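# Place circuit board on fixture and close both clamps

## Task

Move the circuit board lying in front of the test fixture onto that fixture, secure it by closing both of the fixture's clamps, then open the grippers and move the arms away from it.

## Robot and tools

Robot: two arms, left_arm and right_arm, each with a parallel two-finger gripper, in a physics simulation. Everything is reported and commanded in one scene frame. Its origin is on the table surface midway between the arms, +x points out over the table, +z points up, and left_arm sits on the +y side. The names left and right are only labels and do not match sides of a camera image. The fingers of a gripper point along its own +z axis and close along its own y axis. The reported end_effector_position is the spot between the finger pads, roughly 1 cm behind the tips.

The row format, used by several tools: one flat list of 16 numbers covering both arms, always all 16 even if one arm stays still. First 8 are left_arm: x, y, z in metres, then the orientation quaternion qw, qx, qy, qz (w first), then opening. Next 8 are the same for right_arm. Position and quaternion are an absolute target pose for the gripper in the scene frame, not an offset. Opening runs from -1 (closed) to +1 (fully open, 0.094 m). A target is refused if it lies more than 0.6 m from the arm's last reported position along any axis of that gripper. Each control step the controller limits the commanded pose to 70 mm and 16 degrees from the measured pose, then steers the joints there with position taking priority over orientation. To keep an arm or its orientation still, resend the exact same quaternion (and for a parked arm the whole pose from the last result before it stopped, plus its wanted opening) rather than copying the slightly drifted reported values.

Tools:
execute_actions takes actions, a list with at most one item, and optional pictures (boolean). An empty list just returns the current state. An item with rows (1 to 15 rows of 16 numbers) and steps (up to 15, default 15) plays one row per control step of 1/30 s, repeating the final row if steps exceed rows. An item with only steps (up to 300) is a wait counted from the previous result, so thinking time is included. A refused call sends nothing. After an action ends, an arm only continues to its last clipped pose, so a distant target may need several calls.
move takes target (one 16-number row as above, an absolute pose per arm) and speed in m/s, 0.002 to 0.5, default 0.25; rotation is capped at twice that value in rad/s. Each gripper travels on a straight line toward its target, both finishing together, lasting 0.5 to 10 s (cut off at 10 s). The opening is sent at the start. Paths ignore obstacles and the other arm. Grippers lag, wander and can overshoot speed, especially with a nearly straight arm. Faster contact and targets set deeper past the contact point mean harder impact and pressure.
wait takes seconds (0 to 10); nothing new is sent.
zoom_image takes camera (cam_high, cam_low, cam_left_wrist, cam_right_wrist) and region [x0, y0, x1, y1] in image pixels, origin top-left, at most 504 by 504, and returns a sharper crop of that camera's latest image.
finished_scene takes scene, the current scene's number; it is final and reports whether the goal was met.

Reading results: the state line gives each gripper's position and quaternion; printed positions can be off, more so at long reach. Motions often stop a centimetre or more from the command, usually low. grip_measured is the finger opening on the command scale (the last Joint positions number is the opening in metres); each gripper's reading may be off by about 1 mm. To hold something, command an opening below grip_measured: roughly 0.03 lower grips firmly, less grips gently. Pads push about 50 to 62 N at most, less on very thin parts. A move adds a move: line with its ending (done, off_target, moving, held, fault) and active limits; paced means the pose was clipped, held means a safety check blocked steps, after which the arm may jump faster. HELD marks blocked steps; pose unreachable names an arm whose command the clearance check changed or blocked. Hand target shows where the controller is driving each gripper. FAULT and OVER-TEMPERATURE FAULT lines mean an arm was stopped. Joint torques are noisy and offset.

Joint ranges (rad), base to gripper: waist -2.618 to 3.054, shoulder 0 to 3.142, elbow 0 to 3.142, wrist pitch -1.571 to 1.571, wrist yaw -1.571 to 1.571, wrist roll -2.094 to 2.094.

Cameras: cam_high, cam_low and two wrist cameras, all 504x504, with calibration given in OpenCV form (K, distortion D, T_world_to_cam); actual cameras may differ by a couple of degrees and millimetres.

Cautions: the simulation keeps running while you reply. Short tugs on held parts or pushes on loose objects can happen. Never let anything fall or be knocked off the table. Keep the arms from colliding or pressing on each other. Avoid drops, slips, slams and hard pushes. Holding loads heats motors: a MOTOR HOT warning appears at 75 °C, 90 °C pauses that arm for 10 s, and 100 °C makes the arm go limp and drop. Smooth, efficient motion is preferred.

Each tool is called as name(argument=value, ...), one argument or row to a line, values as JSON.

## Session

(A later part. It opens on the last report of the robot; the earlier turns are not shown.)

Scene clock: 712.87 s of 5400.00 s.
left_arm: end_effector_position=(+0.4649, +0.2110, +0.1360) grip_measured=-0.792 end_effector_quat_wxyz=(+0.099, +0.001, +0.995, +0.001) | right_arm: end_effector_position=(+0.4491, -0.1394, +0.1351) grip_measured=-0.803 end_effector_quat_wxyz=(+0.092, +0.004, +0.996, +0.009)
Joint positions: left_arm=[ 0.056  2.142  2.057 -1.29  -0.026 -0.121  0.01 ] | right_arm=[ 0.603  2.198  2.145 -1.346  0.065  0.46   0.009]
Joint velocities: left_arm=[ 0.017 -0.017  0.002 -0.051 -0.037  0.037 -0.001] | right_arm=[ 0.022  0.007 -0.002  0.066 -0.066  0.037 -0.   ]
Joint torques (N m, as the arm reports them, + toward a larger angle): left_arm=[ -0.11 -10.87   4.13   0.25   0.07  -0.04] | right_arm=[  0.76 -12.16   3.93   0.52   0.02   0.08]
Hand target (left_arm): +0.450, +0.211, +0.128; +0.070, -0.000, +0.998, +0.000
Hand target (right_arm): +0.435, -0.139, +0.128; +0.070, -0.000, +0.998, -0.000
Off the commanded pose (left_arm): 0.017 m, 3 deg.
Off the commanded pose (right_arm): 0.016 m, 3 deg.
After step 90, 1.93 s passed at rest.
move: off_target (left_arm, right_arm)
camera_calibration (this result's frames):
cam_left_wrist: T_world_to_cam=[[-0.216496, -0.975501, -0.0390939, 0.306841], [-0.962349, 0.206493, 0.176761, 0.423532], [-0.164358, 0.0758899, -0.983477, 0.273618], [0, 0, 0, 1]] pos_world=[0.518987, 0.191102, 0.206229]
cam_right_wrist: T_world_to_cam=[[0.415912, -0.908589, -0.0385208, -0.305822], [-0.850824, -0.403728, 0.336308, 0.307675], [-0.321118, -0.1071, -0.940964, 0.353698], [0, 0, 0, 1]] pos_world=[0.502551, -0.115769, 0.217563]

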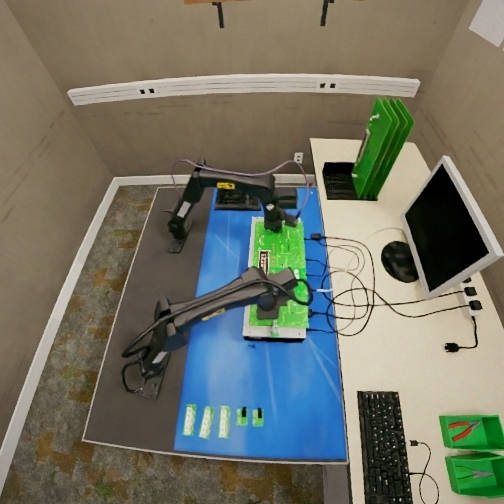

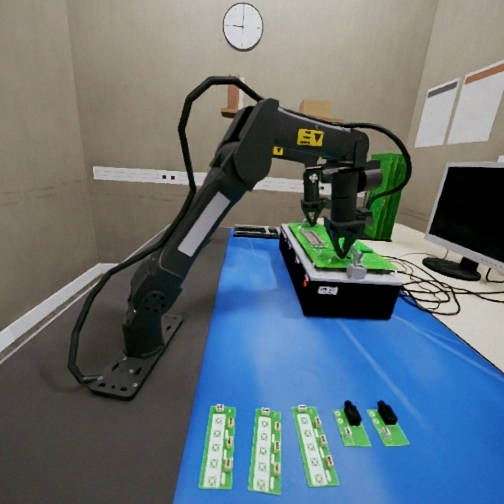

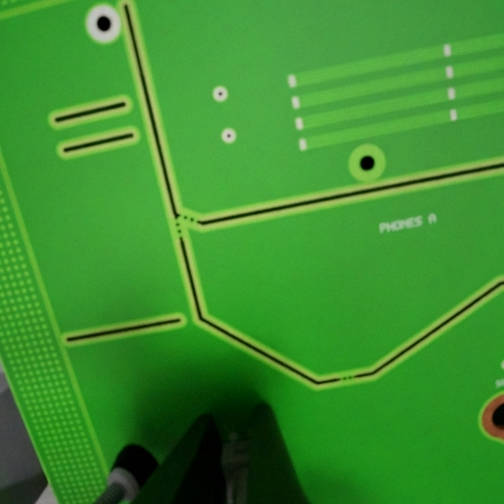

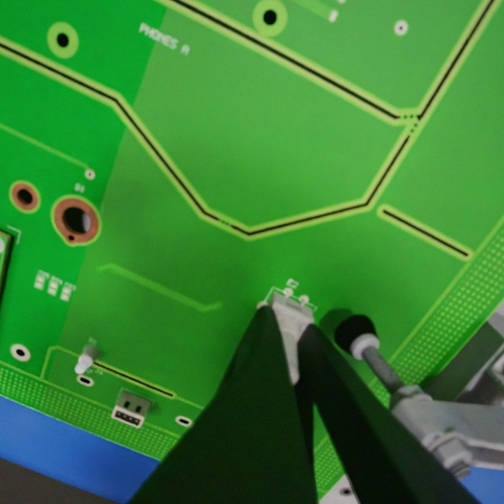

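move(
  target=[0.462,0.211,0.137,0.08,0,0.997,0,-0.4,0.446,-0.139,0.137,0.08,0,0.997,0,-0.4],
  speed=0.05,
)

move(
  target=[0.47,0.23,0.23,0.16,0,0.987,0,-0.4,0.47,-0.16,0.23,0.16,0,0.987,0,-0.4],
)

Scene clock: 718.73 s of 5400.00 s.
left_arm: end_effector_position=(+0.4610, +0.2102, +0.1385) grip_measured=-0.402 end_effector_quat_wxyz=(+0.086, +0.002, +0.996, -0.001) | right_arm: end_effector_position=(+0.4464, -0.1330, +0.1354) grip_measured=-0.402 end_effector_quat_wxyz=(+0.085, -0.001, +0.996, +0.015)
Joint positions: left_arm=[ 0.056  2.157  2.096 -1.339 -0.019 -0.121  0.028] | right_arm=[ 0.612  2.211  2.169 -1.365  0.049  0.459  0.028]
Joint velocities: left_arm=[-0.027 -0.012 -0.022 -0.037 -0.037 -0.051  0.   ] | right_arm=[ 0.022  0.007  0.002 -0.022 -0.037 -0.081  0.   ]
Joint torques (N m, as the arm reports them, + toward a larger angle): left_arm=[ 0.31 -9.2   8.31  0.27 -0.01 -0.02] | right_arm=[ -0.25 -10.43   8.61   0.39   0.28   0.  ]
Hand target (left_arm): +0.462, +0.211, +0.137; +0.080, +0.000, +0.997, -0.000
Hand target (right_arm): +0.446, -0.139, +0.137; +0.081, -0.000, +0.997, +0.000
Off the commanded pose (left_arm): 0.002 m, 1 deg.
Off the commanded pose (right_arm): 0.006 m, 2 deg.
After step 90, 1.77 s passed at rest.
move: done
camera_calibration (this result's frames):
cam_left_wrist: T_world_to_cam=[[-0.21861, -0.97535, -0.0300316, 0.305063], [-0.957214, 0.208361, 0.200818, 0.413402], [-0.189611, 0.0726474, -0.979168, 0.287235], [0, 0, 0, 1]] pos_world=[0.516867, 0.190539, 0.207395]
cam_right_wrist: T_world_to_cam=[[0.426038, -0.903072, -0.0543384, -0.300629], [-0.841174, -0.417515, 0.343668, 0.300774], [-0.333044, -0.100707, -0.937518, 0.359457], [0, 0, 0, 1]] pos_world=[0.500798, -0.109712, 0.217296]

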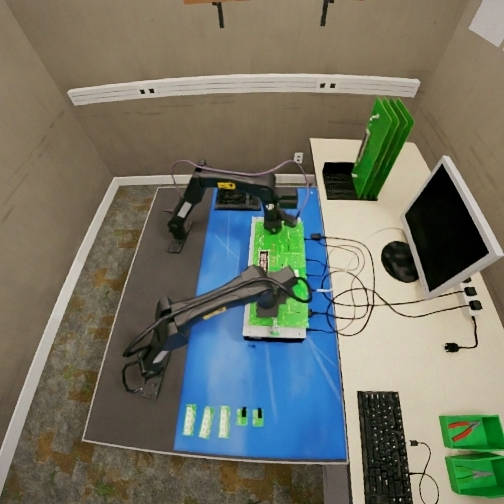

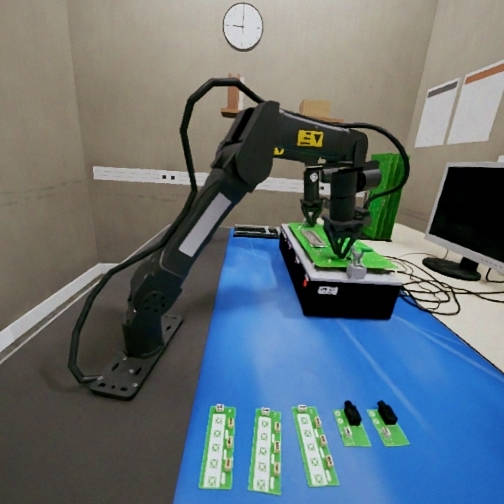

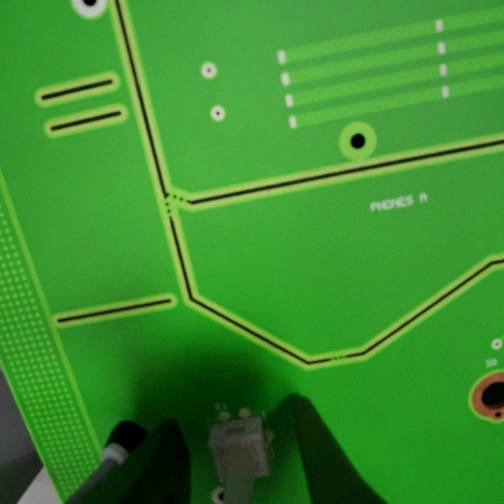

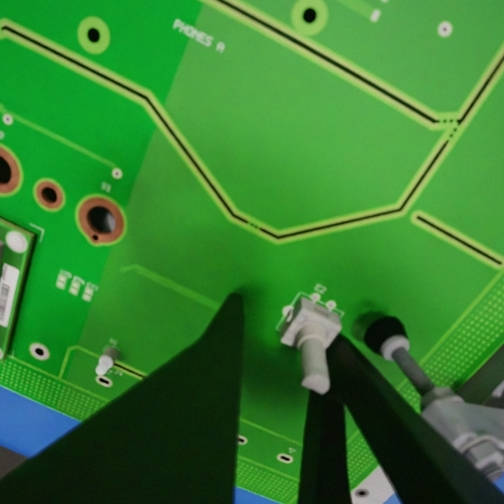

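Scene clock: 719.90 s of 5400.00 s.
left_arm: end_effector_position=(+0.4704, +0.2273, +0.2315) grip_measured=-0.402 end_effector_quat_wxyz=(+0.165, -0.002, +0.986, -0.003) | right_arm: end_effector_position=(+0.4689, -0.1561, +0.2285) grip_measured=-0.402 end_effector_quat_wxyz=(+0.176, +0.001, +0.984, +0.016)
Joint positions: left_arm=[ 0.094  2.157  2.449 -1.532 -0.023 -0.089  0.028] | right_arm=[ 0.572  2.225  2.543 -1.551  0.114  0.409  0.028]
Joint velocities: left_arm=[-0.002 -0.007 -0.012  0.007 -0.066  0.022 -0.001] | right_arm=[ 0.002 -0.007 -0.012 -0.022 -0.022  0.095  0.   ]
Joint torques (N m, as the arm reports them, + toward a larger angle): left_arm=[ 0.38 -8.81  7.78  0.53 -0.11  0.05] | right_arm=[ -0.29 -10.38   7.27   0.98   0.16  -0.08]
Hand target (left_arm): +0.470, +0.230, +0.230; +0.160, -0.001, +0.987, +0.001
Hand target (right_arm): +0.470, -0.160, +0.230; +0.179, +0.000, +0.984, +0.009
Off the commanded pose (left_arm): 0.003 m, 1 deg.
Off the commanded pose (right_arm): 0.004 m, 3 deg.
joint sent to its limit (right arm) — the command would take joint 4 (wrist pitch) past its lower limit, so that joint was sent only as far as its limit.
move: off_target (right_arm)
camera_calibration (this result's frames):
cam_left_wrist: T_world_to_cam=[[-0.204364, -0.977123, -0.0588786, 0.326911], [-0.978379, 0.201933, 0.0446911, 0.447695], [-0.0317792, 0.0667388, -0.997264, 0.310178], [0, 0, 0, 1]] pos_world=[0.514681, 0.208327, 0.308569]
cam_right_wrist: T_world_to_cam=[[0.421939, -0.90639, 0.0205824, -0.341701], [-0.89321, -0.411699, 0.180774, 0.340592], [-0.155378, -0.0946602, -0.983309, 0.380066], [0, 0, 0, 1]] pos_world=[0.507451, -0.133516, 0.319185]

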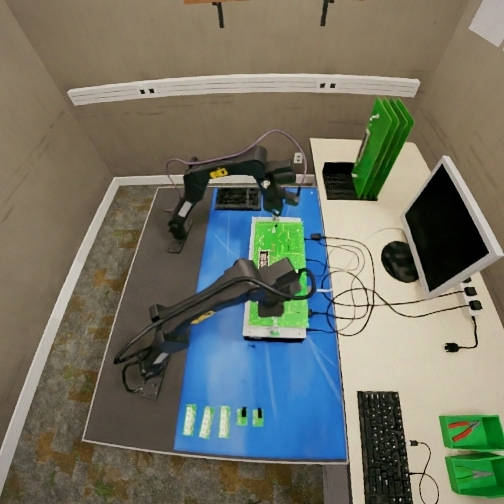

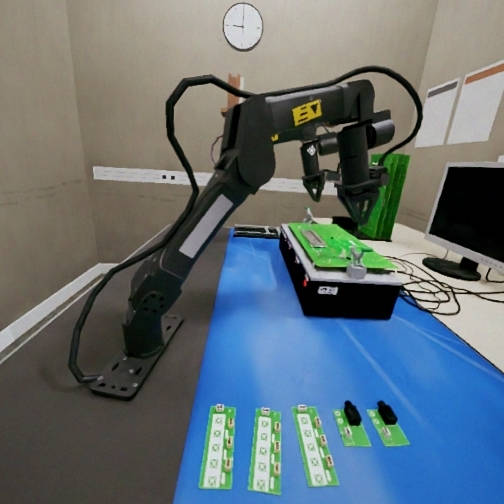

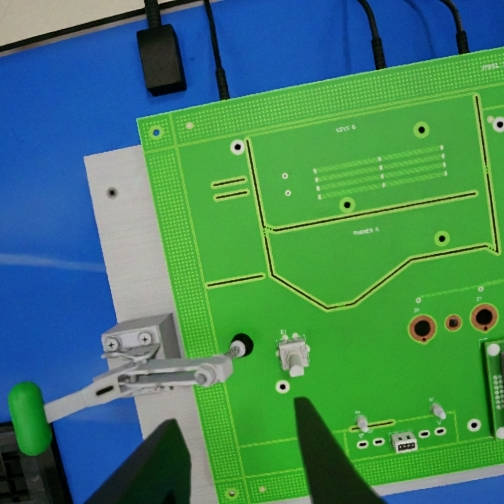

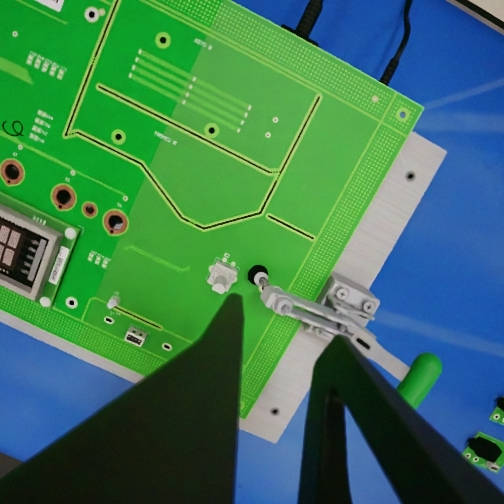

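zoom_image(
  camera="cam_left_wrist",
  region=[80,90,260,210],
)

zoom_image(
  camera="cam_right_wrist",
  region=[330,70,470,190],
)

zoom_image(
  camera="cam_low",
  region=[270,210,420,300],
)

Region (80, 90, 260, 210) of cam_left_wrist's 504x504 image, scaled by 2.800, with more detail than that image has.

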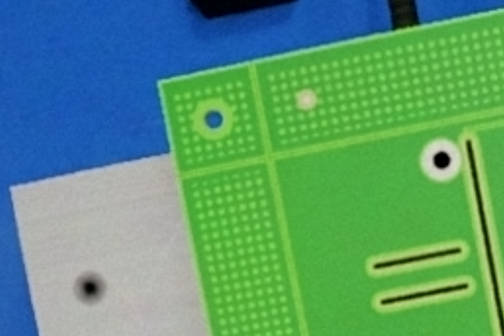

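Region (330, 70, 470, 190) of cam_right_wrist's 504x504 image, scaled by 3.600, with more detail than that image has; it fills the top 432 rows of this view, and the rest is white.

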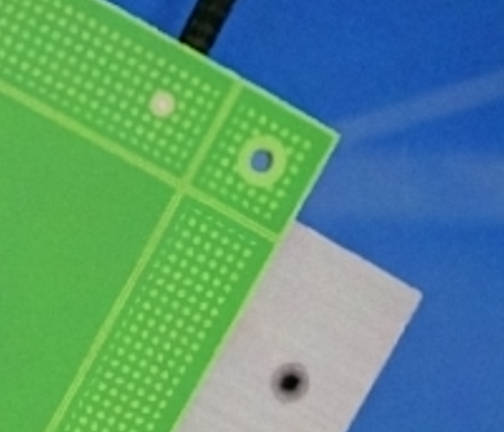

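Region (270, 210, 420, 300) of cam_low's 504x504 image, scaled by 3.360, with more detail than that image has; it fills the top 302 rows of this view, and the rest is white.

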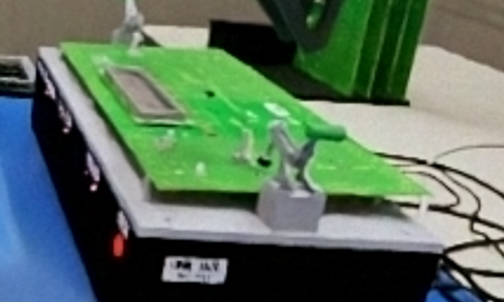

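move(
  target=[0.461,0.211,0.17,0.1,0,0.995,0,-0.4,0.447,-0.138,0.17,0.1,0,0.995,0,-0.4],
)

move(
  target=[0.461,0.211,0.125,0.08,0,0.997,0,-0.4,0.447,-0.138,0.125,0.08,0,0.997,0,-0.4],
  speed=0.08,
)

move(
  target=[0.461,0.211,0.13,0.08,0,0.997,0,-0.84,0.447,-0.138,0.13,0.08,0,0.997,0,-0.84],
)

move(
  target=[0.461,0.211,0.155,0.08,0,0.997,0,-0.84,0.447,-0.138,0.155,0.08,0,0.997,0,-0.84],
  speed=0.02,
)

move(
  target=[0.448,0.211,0.155,0.08,0,0.997,0,-0.84,0.434,-0.138,0.155,0.08,0,0.997,0,-0.84],
  speed=0.01,
)

Scene clock: 741.77 s of 5400.00 s.
left_arm: end_effector_position=(+0.4612, +0.2125, +0.1732) grip_measured=-0.402 end_effector_quat_wxyz=(+0.103, +0.003, +0.995, -0.001) | right_arm: end_effector_position=(+0.4485, -0.1406, +0.1746) grip_measured=-0.402 end_effector_quat_wxyz=(+0.107, -0.003, +0.994, -0.004)
Joint positions: left_arm=[ 0.06   2.157  2.231 -1.44  -0.023 -0.115  0.028] | right_arm=[ 0.616  2.234  2.364 -1.513  0.103  0.454  0.028]
Joint velocities: left_arm=[ 0.002 -0.002  0.007  0.051 -0.022 -0.066  0.   ] | right_arm=[ 0.012 -0.012 -0.002  0.037  0.022 -0.007  0.   ]
Joint torques (N m, as the arm reports them, + toward a larger angle): left_arm=[ -0.16 -10.34   5.42   0.56  -0.06  -0.1 ] | right_arm=[  0.11 -11.34   4.83   0.83  -0.04   0.12]
Hand target (left_arm): +0.461, +0.211, +0.170; +0.100, +0.001, +0.995, -0.001
Hand target (right_arm): +0.447, -0.138, +0.170; +0.101, -0.001, +0.995, -0.001
Off the commanded pose (left_arm): 0.004 m, 0 deg.
Off the commanded pose (right_arm): 0.006 m, 1 deg.
After step 90, 17.93 s passed at rest.
move: done
camera_calibration (this result's frames):
cam_left_wrist: T_world_to_cam=[[-0.219172, -0.974926, -0.0385185, 0.310042], [-0.963154, 0.209881, 0.168179, 0.414253], [-0.155877, 0.0739593, -0.985004, 0.30625], [0, 0, 0, 1]] pos_world=[0.514679, 0.192674, 0.243931]
cam_right_wrist: T_world_to_cam=[[0.426871, -0.904312, -0.000787511, -0.316101], [-0.856168, -0.404425, 0.321585, 0.298253], [-0.291131, -0.136601, -0.946881, 0.373962], [0, 0, 0, 1]] pos_world=[0.499161, -0.114149, 0.257935]

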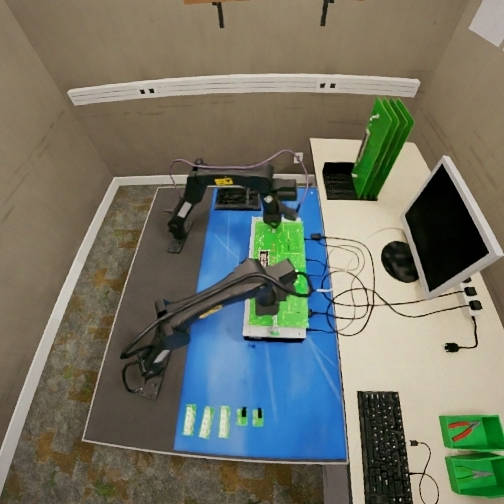

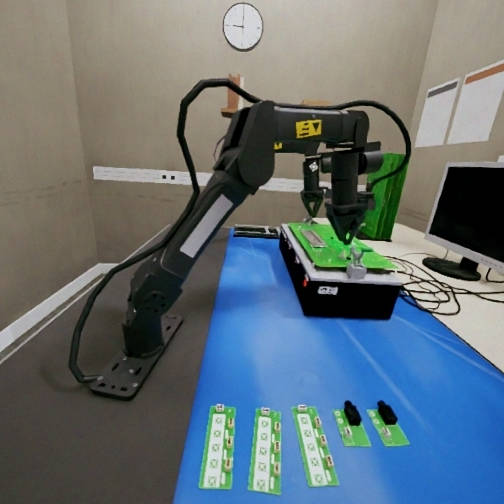

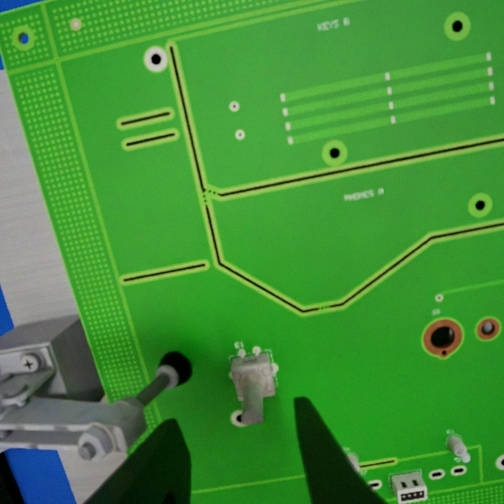

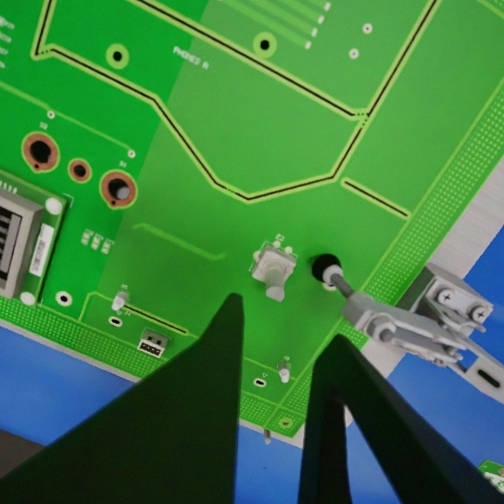

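Scene clock: 742.67 s of 5400.00 s.
left_arm: end_effector_position=(+0.4582, +0.2119, +0.1351) grip_measured=-0.402 end_effector_quat_wxyz=(+0.080, +0.003, +0.997, +0.000) | right_arm: end_effector_position=(+0.4413, -0.1386, +0.1308) grip_measured=-0.402 end_effector_quat_wxyz=(+0.073, -0.006, +0.997, -0.006)
Joint positions: left_arm=[ 0.059  2.154  2.079 -1.337 -0.02  -0.116  0.028] | right_arm=[ 0.616  2.222  2.173 -1.398  0.075  0.454  0.028]
Joint velocities: left_arm=[-0.012 -0.002 -0.012  0.037 -0.007  0.007 -0.   ] | right_arm=[-0.007  0.002  0.002  0.051 -0.081  0.037 -0.   ]
Joint torques (N m, as the arm reports them, + toward a larger angle): left_arm=[ -0.19 -10.09   3.77   0.73  -0.02  -0.11] | right_arm=[ -0.39 -11.4    4.07   1.08   0.04   0.06]
Hand target (left_arm): +0.460, +0.211, +0.125; +0.079, +0.000, +0.997, -0.000
Hand target (right_arm): +0.446, -0.138, +0.125; +0.079, -0.000, +0.997, -0.001
Off the commanded pose (left_arm): 0.011 m, 0 deg.
Off the commanded pose (right_arm): 0.008 m, 1 deg.
move: off_target (left_arm)
camera_calibration (this result's frames):
cam_left_wrist: T_world_to_cam=[[-0.221065, -0.974796, -0.0300624, 0.306963], [-0.954348, 0.209873, 0.21254, 0.407811], [-0.200874, 0.0756752, -0.97669, 0.287482], [0, 0, 0, 1]] pos_world=[0.5148, 0.191883, 0.203333]
cam_right_wrist: T_world_to_cam=[[0.429897, -0.902475, -0.0269795, -0.308939], [-0.830353, -0.406922, 0.380694, 0.287574], [-0.354545, -0.141256, -0.924308, 0.355033], [0, 0, 0, 1]] pos_world=[0.497475, -0.111638, 0.210347]

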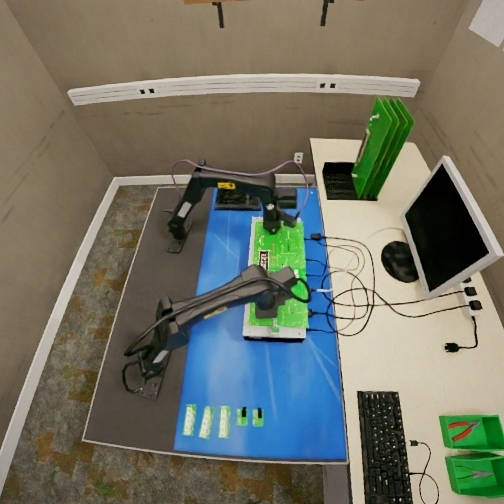

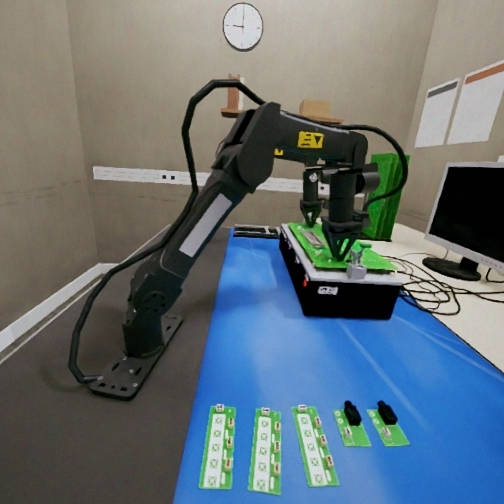

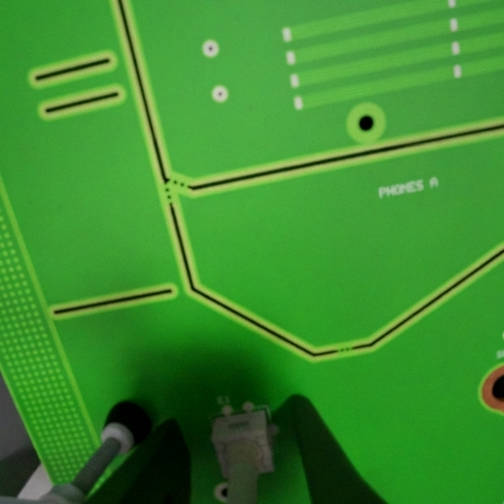

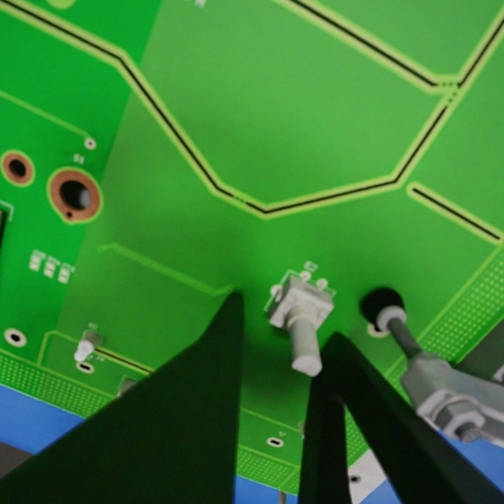

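Scene clock: 743.37 s of 5400.00 s.
left_arm: end_effector_position=(+0.4585, +0.2122, +0.1352) grip_measured=-0.761 end_effector_quat_wxyz=(+0.081, +0.003, +0.997, +0.001) | right_arm: end_effector_position=(+0.4418, -0.1381, +0.1310) grip_measured=-0.811 end_effector_quat_wxyz=(+0.074, -0.006, +0.997, -0.004)
Joint positions: left_arm=[ 0.059  2.154  2.079 -1.336 -0.022 -0.116  0.011] | right_arm=[ 0.616  2.221  2.173 -1.395  0.074  0.454  0.009]
Joint velocities: left_arm=[-0.007 -0.017 -0.012  0.037  0.022  0.007 -0.001] | right_arm=[-0.017 -0.007 -0.002 -0.022  0.007 -0.037 -0.001]
Joint torques (N m, as the arm reports them, + toward a larger angle): left_arm=[-0.15 -9.58  5.94  0.53  0.03 -0.1 ] | right_arm=[ -0.47 -11.17   6.4    0.86   0.02   0.07]
Hand target (left_arm): +0.461, +0.211, +0.130; +0.080, +0.000, +0.997, +0.000
Hand target (right_arm): +0.447, -0.138, +0.130; +0.080, +0.000, +0.997, +0.000
Off the commanded pose (left_arm): 0.006 m, 0 deg.
Off the commanded pose (right_arm): 0.005 m, 1 deg.
move: done
camera_calibration (this result's frames):
cam_left_wrist: T_world_to_cam=[[-0.220666, -0.97481, -0.0324233, 0.307538], [-0.954724, 0.20908, 0.211631, 0.408498], [-0.199521, 0.0776551, -0.976812, 0.286548], [0, 0, 0, 1]] pos_world=[0.515038, 0.19213, 0.203424]
cam_right_wrist: T_world_to_cam=[[0.430088, -0.902347, -0.0281908, -0.308621], [-0.831131, -0.40795, 0.377885, 0.288657], [-0.352483, -0.139094, -0.925423, 0.355026], [0, 0, 0, 1]] pos_world=[0.497787, -0.111343, 0.21077]

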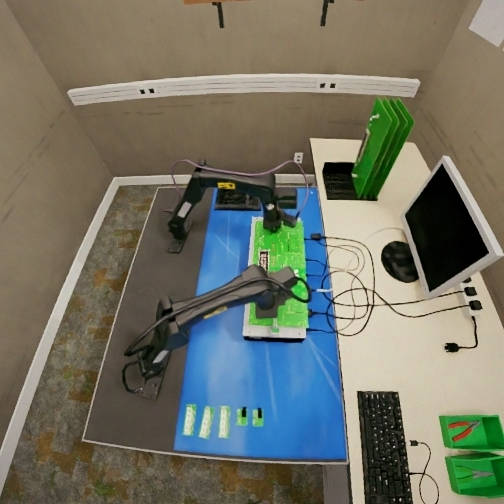

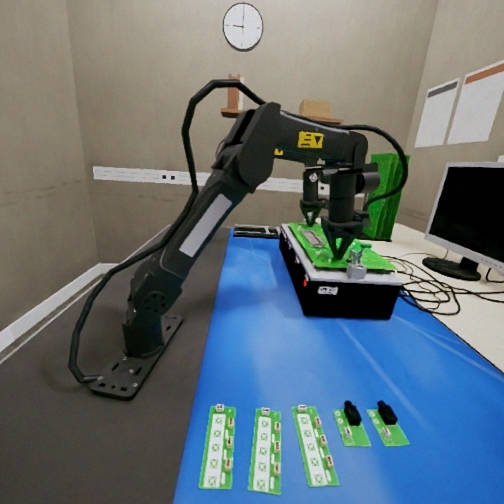

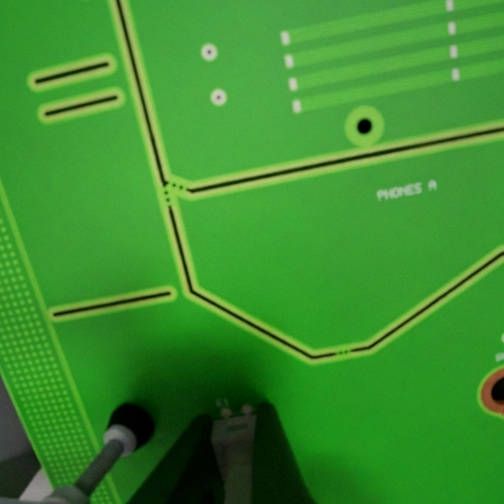

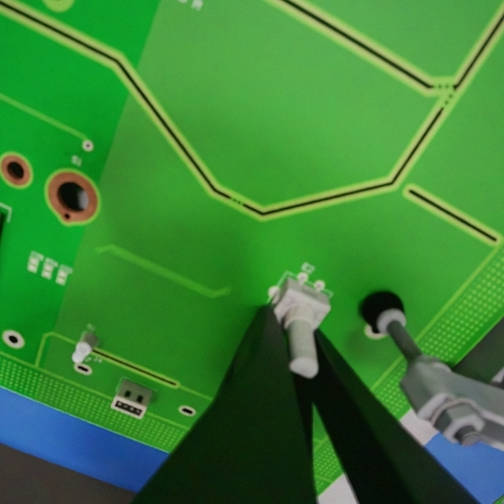

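Scene clock: 744.87 s of 5400.00 s.
left_arm: end_effector_position=(+0.4575, +0.2123, +0.1508) grip_measured=-0.761 end_effector_quat_wxyz=(+0.074, +0.003, +0.997, +0.002) | right_arm: end_effector_position=(+0.4414, -0.1379, +0.1450) grip_measured=-0.811 end_effector_quat_wxyz=(+0.067, -0.006, +0.998, -0.007)
Joint positions: left_arm=[ 0.059  2.183  2.191 -1.431 -0.022 -0.116  0.011] | right_arm=[ 0.616  2.262  2.3   -1.495  0.071  0.454  0.009]
Joint velocities: left_arm=[-0.002 -0.007 -0.012  0.066 -0.095 -0.051  0.   ] | right_arm=[-0.017  0.002  0.022 -0.007 -0.037  0.022 -0.001]
Joint torques (N m, as the arm reports them, + toward a larger angle): left_arm=[ 0.1  -9.72  8.29  0.34  0.   -0.11] | right_arm=[ -0.41 -11.21   8.97   0.55   0.05   0.06]
Hand target (left_arm): +0.461, +0.211, +0.155; +0.081, +0.000, +0.997, -0.000
Hand target (right_arm): +0.447, -0.138, +0.155; +0.080, +0.000, +0.997, +0.000
Off the commanded pose (left_arm): 0.006 m, 1 deg.
Off the commanded pose (right_arm): 0.011 m, 2 deg.
move: off_target (right_arm)
camera_calibration (this result's frames):
cam_left_wrist: T_world_to_cam=[[-0.22112, -0.97476, -0.0308005, 0.307825], [-0.951982, 0.20888, 0.223831, 0.401163], [-0.211748, 0.0788149, -0.974141, 0.306473], [0, 0, 0, 1]] pos_world=[0.514861, 0.192106, 0.218236]
cam_right_wrist: T_world_to_cam=[[0.429931, -0.90236, -0.0300971, -0.307483], [-0.825652, -0.406434, 0.391292, 0.278993], [-0.365319, -0.143379, -0.919774, 0.372084], [0, 0, 0, 1]] pos_world=[0.498477, -0.110719, 0.223811]

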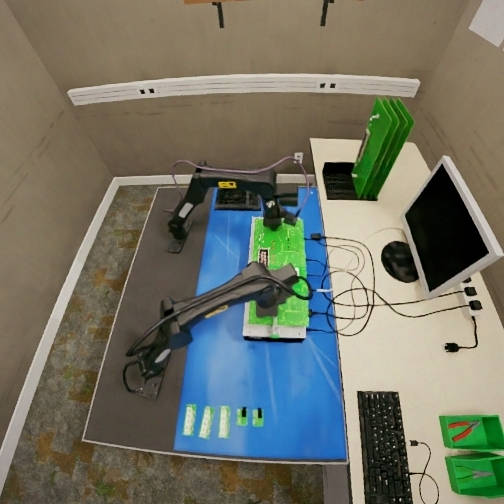

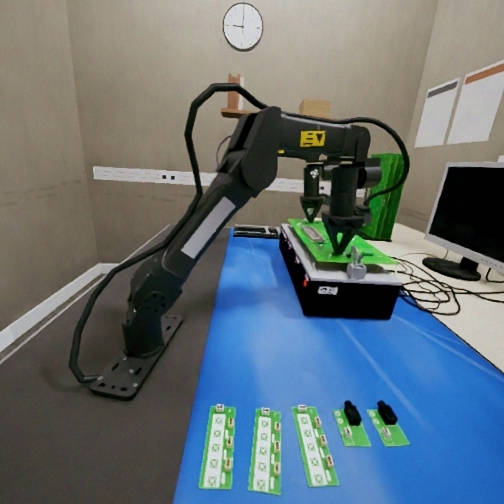

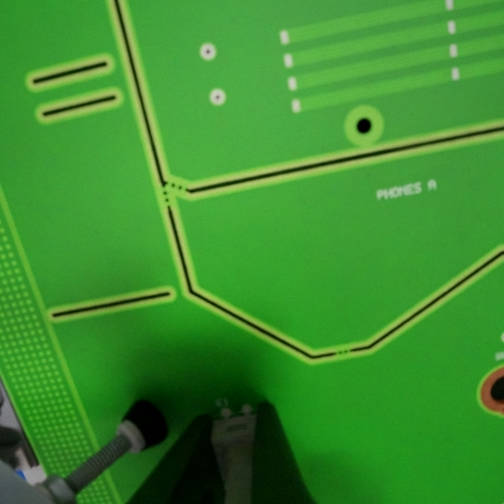

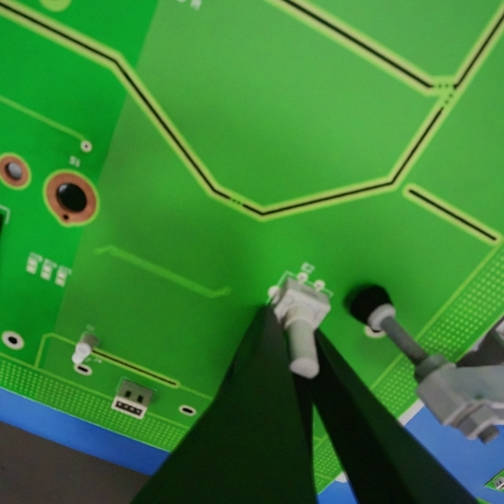

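Scene clock: 746.70 s of 5400.00 s.
left_arm: end_effector_position=(+0.4495, +0.2116, +0.1429) grip_measured=-0.761 end_effector_quat_wxyz=(+0.064, +0.001, +0.998, -0.002) | right_arm: end_effector_position=(+0.4350, -0.1388, +0.1422) grip_measured=-0.811 end_effector_quat_wxyz=(+0.062, -0.004, +0.998, -0.006)
Joint positions: left_arm=[ 0.059  2.158  2.121 -1.406 -0.012 -0.121  0.011] | right_arm=[ 0.618  2.231  2.238 -1.471  0.066  0.461  0.009]
Joint velocities: left_arm=[ 0.012 -0.007 -0.007 -0.037 -0.037 -0.051 -0.001] | right_arm=[-0.002  0.012  0.007 -0.022  0.037  0.022  0.001]
Joint torques (N m, as the arm reports them, + toward a larger angle): left_arm=[ -0.8  -12.75   5.5    0.43  -0.12  -0.1 ] | right_arm=[  0.23 -14.32   5.35   0.74   0.16   0.13]
Hand target (left_arm): +0.448, +0.211, +0.155; +0.080, +0.000, +0.997, +0.000
Hand target (right_arm): +0.434, -0.138, +0.155; +0.080, -0.000, +0.997, +0.000
Off the commanded pose (left_arm): 0.012 m, 2 deg.
Off the commanded pose (right_arm): 0.013 m, 2 deg.
move: off_target (left_arm, right_arm)
camera_calibration (this result's frames):
cam_left_wrist: T_world_to_cam=[[-0.218484, -0.975658, -0.0188775, 0.302422], [-0.947888, 0.207589, 0.241694, 0.391397], [-0.231892, 0.0707, -0.970169, 0.307443], [0, 0, 0, 1]] pos_world=[0.508368, 0.192074, 0.209383]
cam_right_wrist: T_world_to_cam=[[0.425718, -0.904153, -0.0356632, -0.303255], [-0.824019, -0.403669, 0.397547, 0.273252], [-0.373839, -0.139856, -0.916889, 0.370866], [0, 0, 0, 1]] pos_world=[0.492911, -0.112018, 0.220597]

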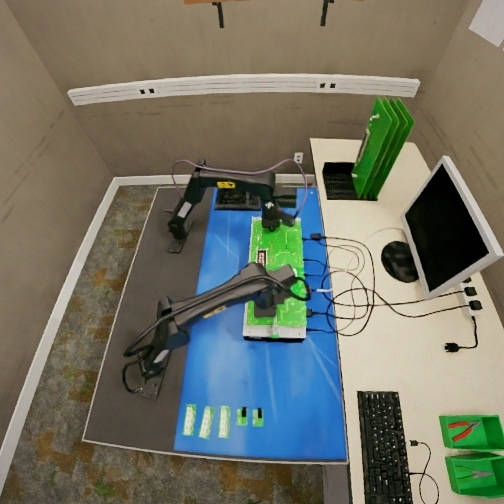

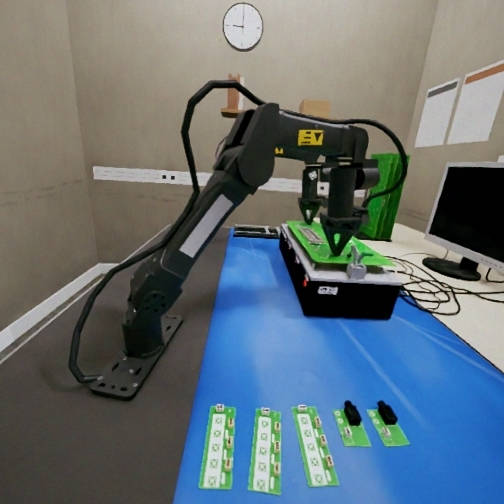

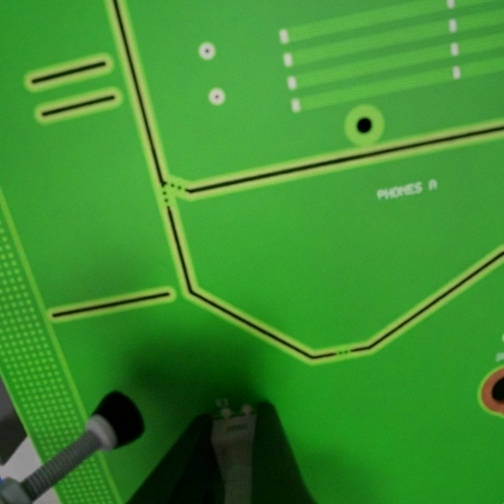

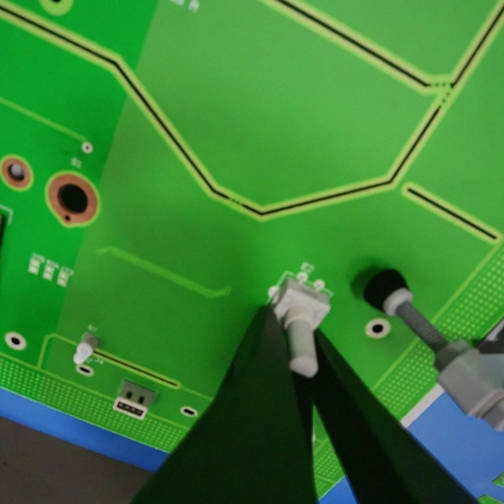

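move(
  target=[0.45,0.211,0.12,0.065,0,0.998,0,-0.84,0.435,-0.139,0.118,0.065,0,0.998,0,-0.84],
  speed=0.01,
)

Scene clock: 752.30 s of 5400.00 s.
left_arm: end_effector_position=(+0.4492, +0.2115, +0.1351) grip_measured=-0.761 end_effector_quat_wxyz=(+0.072, +0.001, +0.997, -0.003) | right_arm: end_effector_position=(+0.4345, -0.1387, +0.1369) grip_measured=-0.811 end_effector_quat_wxyz=(+0.077, -0.003, +0.997, +0.003)
Joint positions: left_arm=[ 0.059  2.128  2.039 -1.338 -0.011 -0.121  0.011] | right_arm=[ 0.618  2.173  2.118 -1.375  0.064  0.461  0.009]
Joint velocities: left_arm=[-0.002 -0.002 -0.002  0.007  0.007 -0.037  0.001] | right_arm=[-0.007 -0.007  0.007 -0.051  0.007 -0.037 -0.   ]
Joint torques (N m, as the arm reports them, + toward a larger angle): left_arm=[-0.21 -9.32  3.63  0.66 -0.06 -0.04] | right_arm=[-0.33 -9.76  2.98  1.08 -0.02  0.05]
Hand target (left_arm): +0.449, +0.211, +0.120; +0.064, +0.000, +0.998, -0.000
Hand target (right_arm): +0.434, -0.139, +0.118; +0.064, +0.000, +0.998, -0.000
Off the commanded pose (left_arm): 0.015 m, 1 deg.
Off the commanded pose (right_arm): 0.019 m, 1 deg.
move: off_target (left_arm, right_arm)
camera_calibration (this result's frames):
cam_left_wrist: T_world_to_cam=[[-0.218265, -0.97569, -0.0197455, 0.302131], [-0.951734, 0.208345, 0.225375, 0.396749], [-0.215782, 0.0679839, -0.974072, 0.293606], [0, 0, 0, 1]] pos_world=[0.5069, 0.192164, 0.202542]
cam_right_wrist: T_world_to_cam=[[0.427035, -0.903409, -0.0386418, -0.303182], [-0.835265, -0.410472, 0.365849, 0.283226], [-0.346373, -0.123954, -0.929872, 0.357837], [0, 0, 0, 1]] pos_world=[0.489983, -0.113286, 0.217409]

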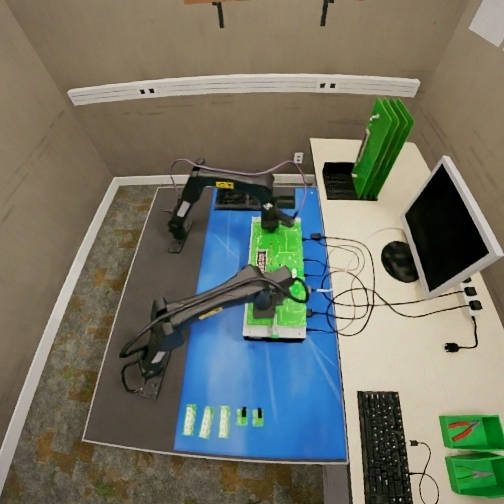

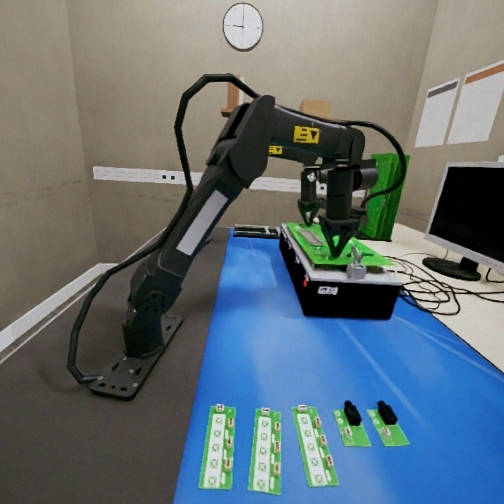

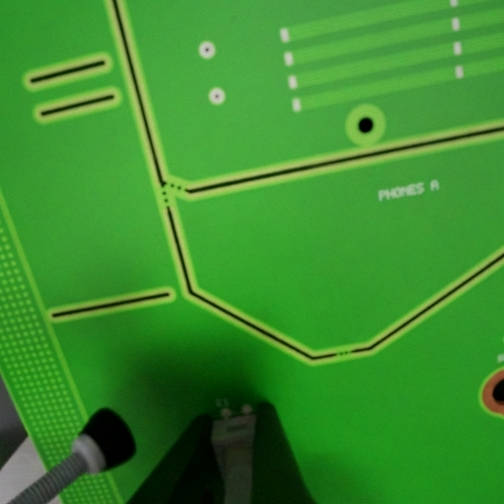

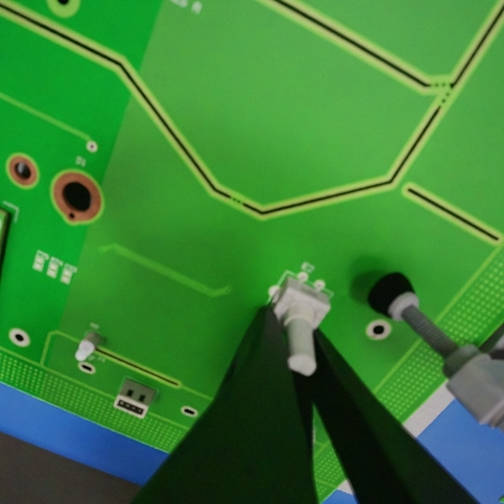

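move(
  target=[0.45,0.211,0.135,0.07,0,0.998,0,-0.4,0.435,-0.139,0.135,0.07,0,0.998,0,-0.4],
)

move(
  target=[0.48,0.26,0.23,0.17,0,0.985,0,-0.4,0.48,-0.19,0.23,0.17,0,0.985,0,-0.4],
)

zoom_image(
  camera="cam_left_wrist",
  region=[100,80,300,230],
)

zoom_image(
  camera="cam_right_wrist",
  region=[230,60,430,210],
)

Scene clock: 761.23 s of 5400.00 s.
left_arm: end_effector_position=(+0.4492, +0.2119, +0.1356) grip_measured=-0.402 end_effector_quat_wxyz=(+0.073, +0.001, +0.997, -0.002) | right_arm: end_effector_position=(+0.4349, -0.1379, +0.1380) grip_measured=-0.402 end_effector_quat_wxyz=(+0.079, -0.003, +0.997, +0.006)
Joint positions: left_arm=[ 0.059  2.126  2.039 -1.338 -0.014 -0.121  0.028] | right_arm=[ 0.618  2.171  2.117 -1.371  0.061  0.461  0.028]
Joint velocities: left_arm=[-0.002 -0.007  0.002 -0.051 -0.007 -0.066 -0.001] | right_arm=[ 0.017 -0.002 -0.002  0.022 -0.007 -0.037 -0.   ]
Joint torques (N m, as the arm reports them, + toward a larger angle): left_arm=[-0.36 -9.11  7.56  0.29 -0.02 -0.12] | right_arm=[-0.21 -9.32  8.34  0.48  0.07  0.07]
Hand target (left_arm): +0.450, +0.211, +0.135; +0.070, +0.000, +0.998, +0.000
Hand target (right_arm): +0.435, -0.139, +0.135; +0.070, -0.000, +0.998, -0.000
Off the commanded pose (left_arm): 0.001 m, 0 deg.
Off the commanded pose (right_arm): 0.003 m, 1 deg.
After step 90, 5.23 s passed at rest.
move: done
camera_calibration (this result's frames):
cam_left_wrist: T_world_to_cam=[[-0.217912, -0.975718, -0.0221093, 0.302712], [-0.952122, 0.207556, 0.224466, 0.397047], [-0.214427, 0.0699646, -0.974231, 0.293056], [0, 0, 0, 1]] pos_world=[0.506841, 0.192449, 0.203074]
cam_right_wrist: T_world_to_cam=[[0.427579, -0.903009, -0.0418334, -0.302315], [-0.836436, -0.41276, 0.36056, 0.2844], [-0.342856, -0.119177, -0.931797, 0.358525], [0, 0, 0, 1]] pos_world=[0.490069, -0.112877, 0.218883]

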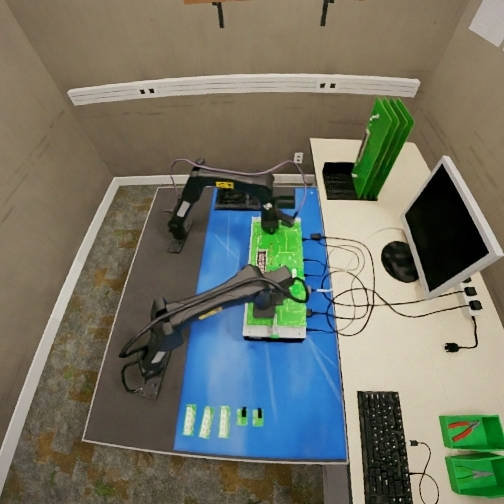

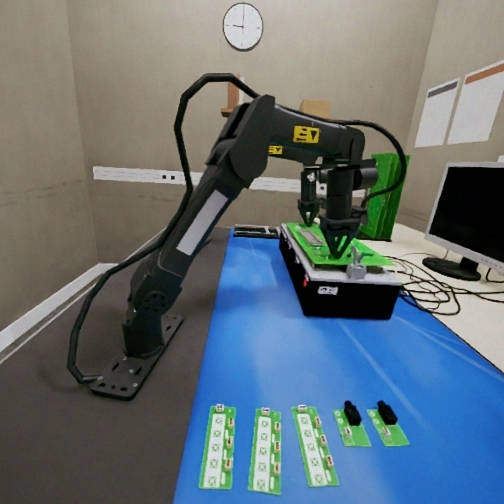

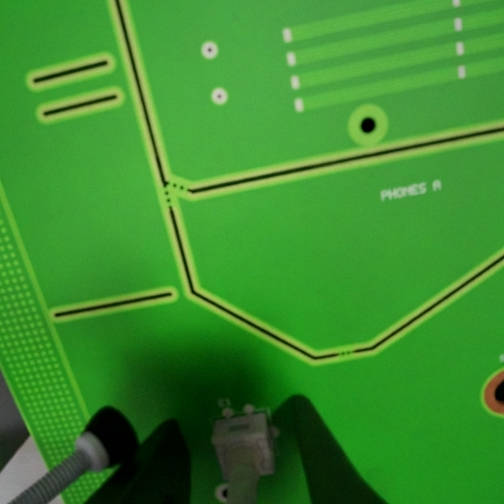

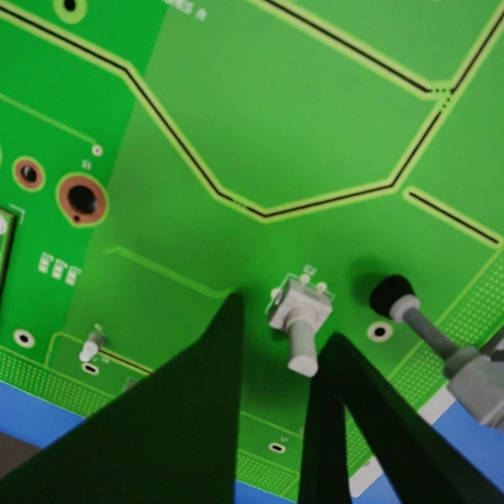

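Scene clock: 762.50 s of 5400.00 s.
left_arm: end_effector_position=(+0.4805, +0.2613, +0.2292) grip_measured=-0.401 end_effector_quat_wxyz=(+0.172, -0.005, +0.985, +0.001) | right_arm: end_effector_position=(+0.4802, -0.1898, +0.2246) grip_measured=-0.402 end_effector_quat_wxyz=(+0.169, +0.006, +0.986, +0.008)
Joint positions: left_arm=[ 0.174  2.181  2.473 -1.517 -0.007 -0.018  0.028] | right_arm=[ 0.491  2.226  2.533 -1.552  0.1    0.341  0.028]
Joint velocities: left_arm=[ 0.007 -0.002 -0.002 -0.037 -0.007 -0.066 -0.   ] | right_arm=[-0.017 -0.002 -0.007 -0.007 -0.081 -0.022 -0.   ]
Joint torques (N m, as the arm reports them, + toward a larger angle): left_arm=[-0.18 -9.51  7.79  0.6   0.01  0.02] | right_arm=[ -0.02 -10.79   7.8    0.92   0.19  -0.09]
Hand target (left_arm): +0.480, +0.261, +0.230; +0.170, -0.001, +0.985, +0.002
Hand target (right_arm): +0.480, -0.190, +0.230; +0.176, +0.001, +0.984, +0.004
Off the commanded pose (left_arm): 0.002 m, 1 deg.
Off the commanded pose (right_arm): 0.005 m, 1 deg.
joint sent to its limit (right arm) — the command would take joint 4 (wrist pitch) past its lower limit, so that joint was sent only as far as its limit.
move: done
camera_calibration (this result's frames):
cam_left_wrist: T_world_to_cam=[[-0.195666, -0.978277, -0.0684748, 0.360453], [-0.980501, 0.193857, 0.0321931, 0.456813], [-0.0182194, 0.0734387, -0.997133, 0.297544], [0, 0, 0, 1]] pos_world=[0.523855, 0.242215, 0.306666]
cam_right_wrist: T_world_to_cam=[[0.411906, -0.910806, 0.027673, -0.374549], [-0.895049, -0.39871, 0.199793, 0.336516], [-0.170939, -0.107065, -0.979447, 0.37901], [0, 0, 0, 1]] pos_world=[0.520265, -0.16639, 0.314351]

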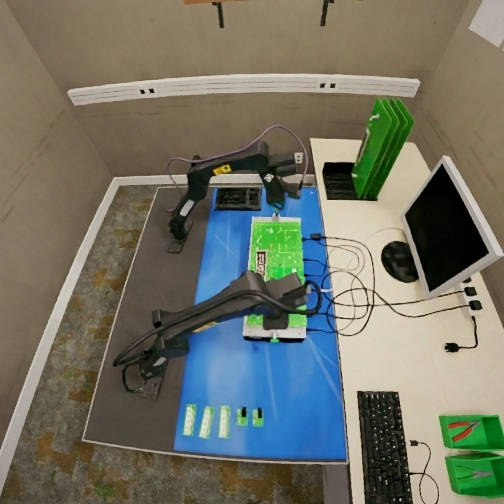

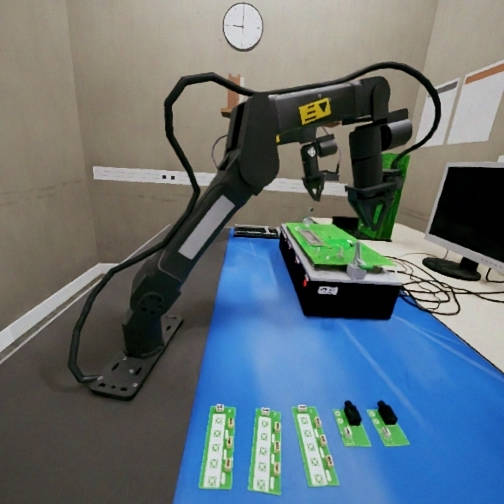

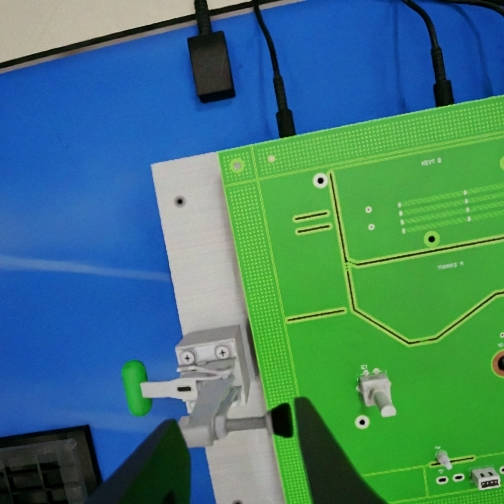

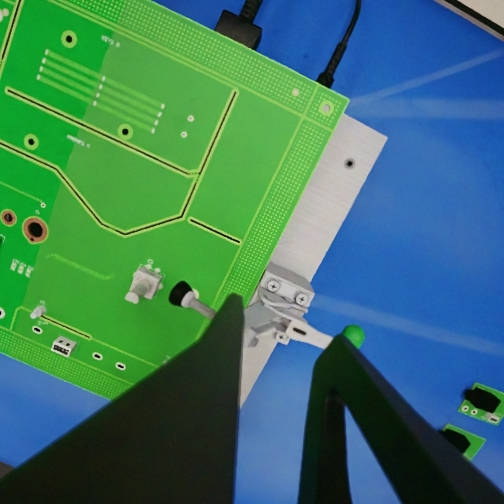

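Region (100, 80, 300, 230) of cam_left_wrist's 504x504 image, scaled by 2.520, with more detail than that image has; it fills the top 378 rows of this view, and the rest is white.

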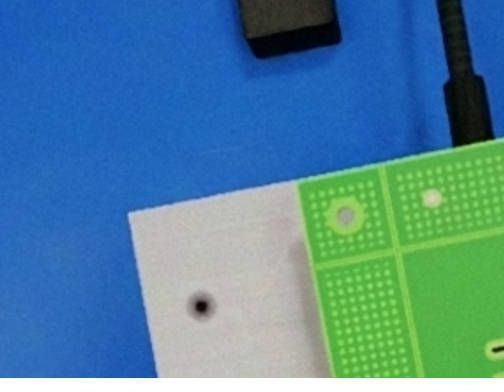

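Region (230, 60, 430, 210) of cam_right_wrist's 504x504 image, scaled by 2.520, with more detail than that image has; it fills the top 378 rows of this view, and the rest is white.

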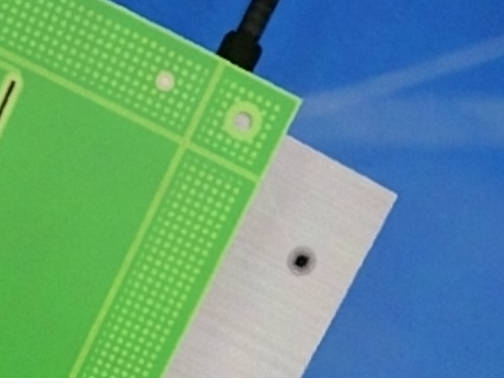

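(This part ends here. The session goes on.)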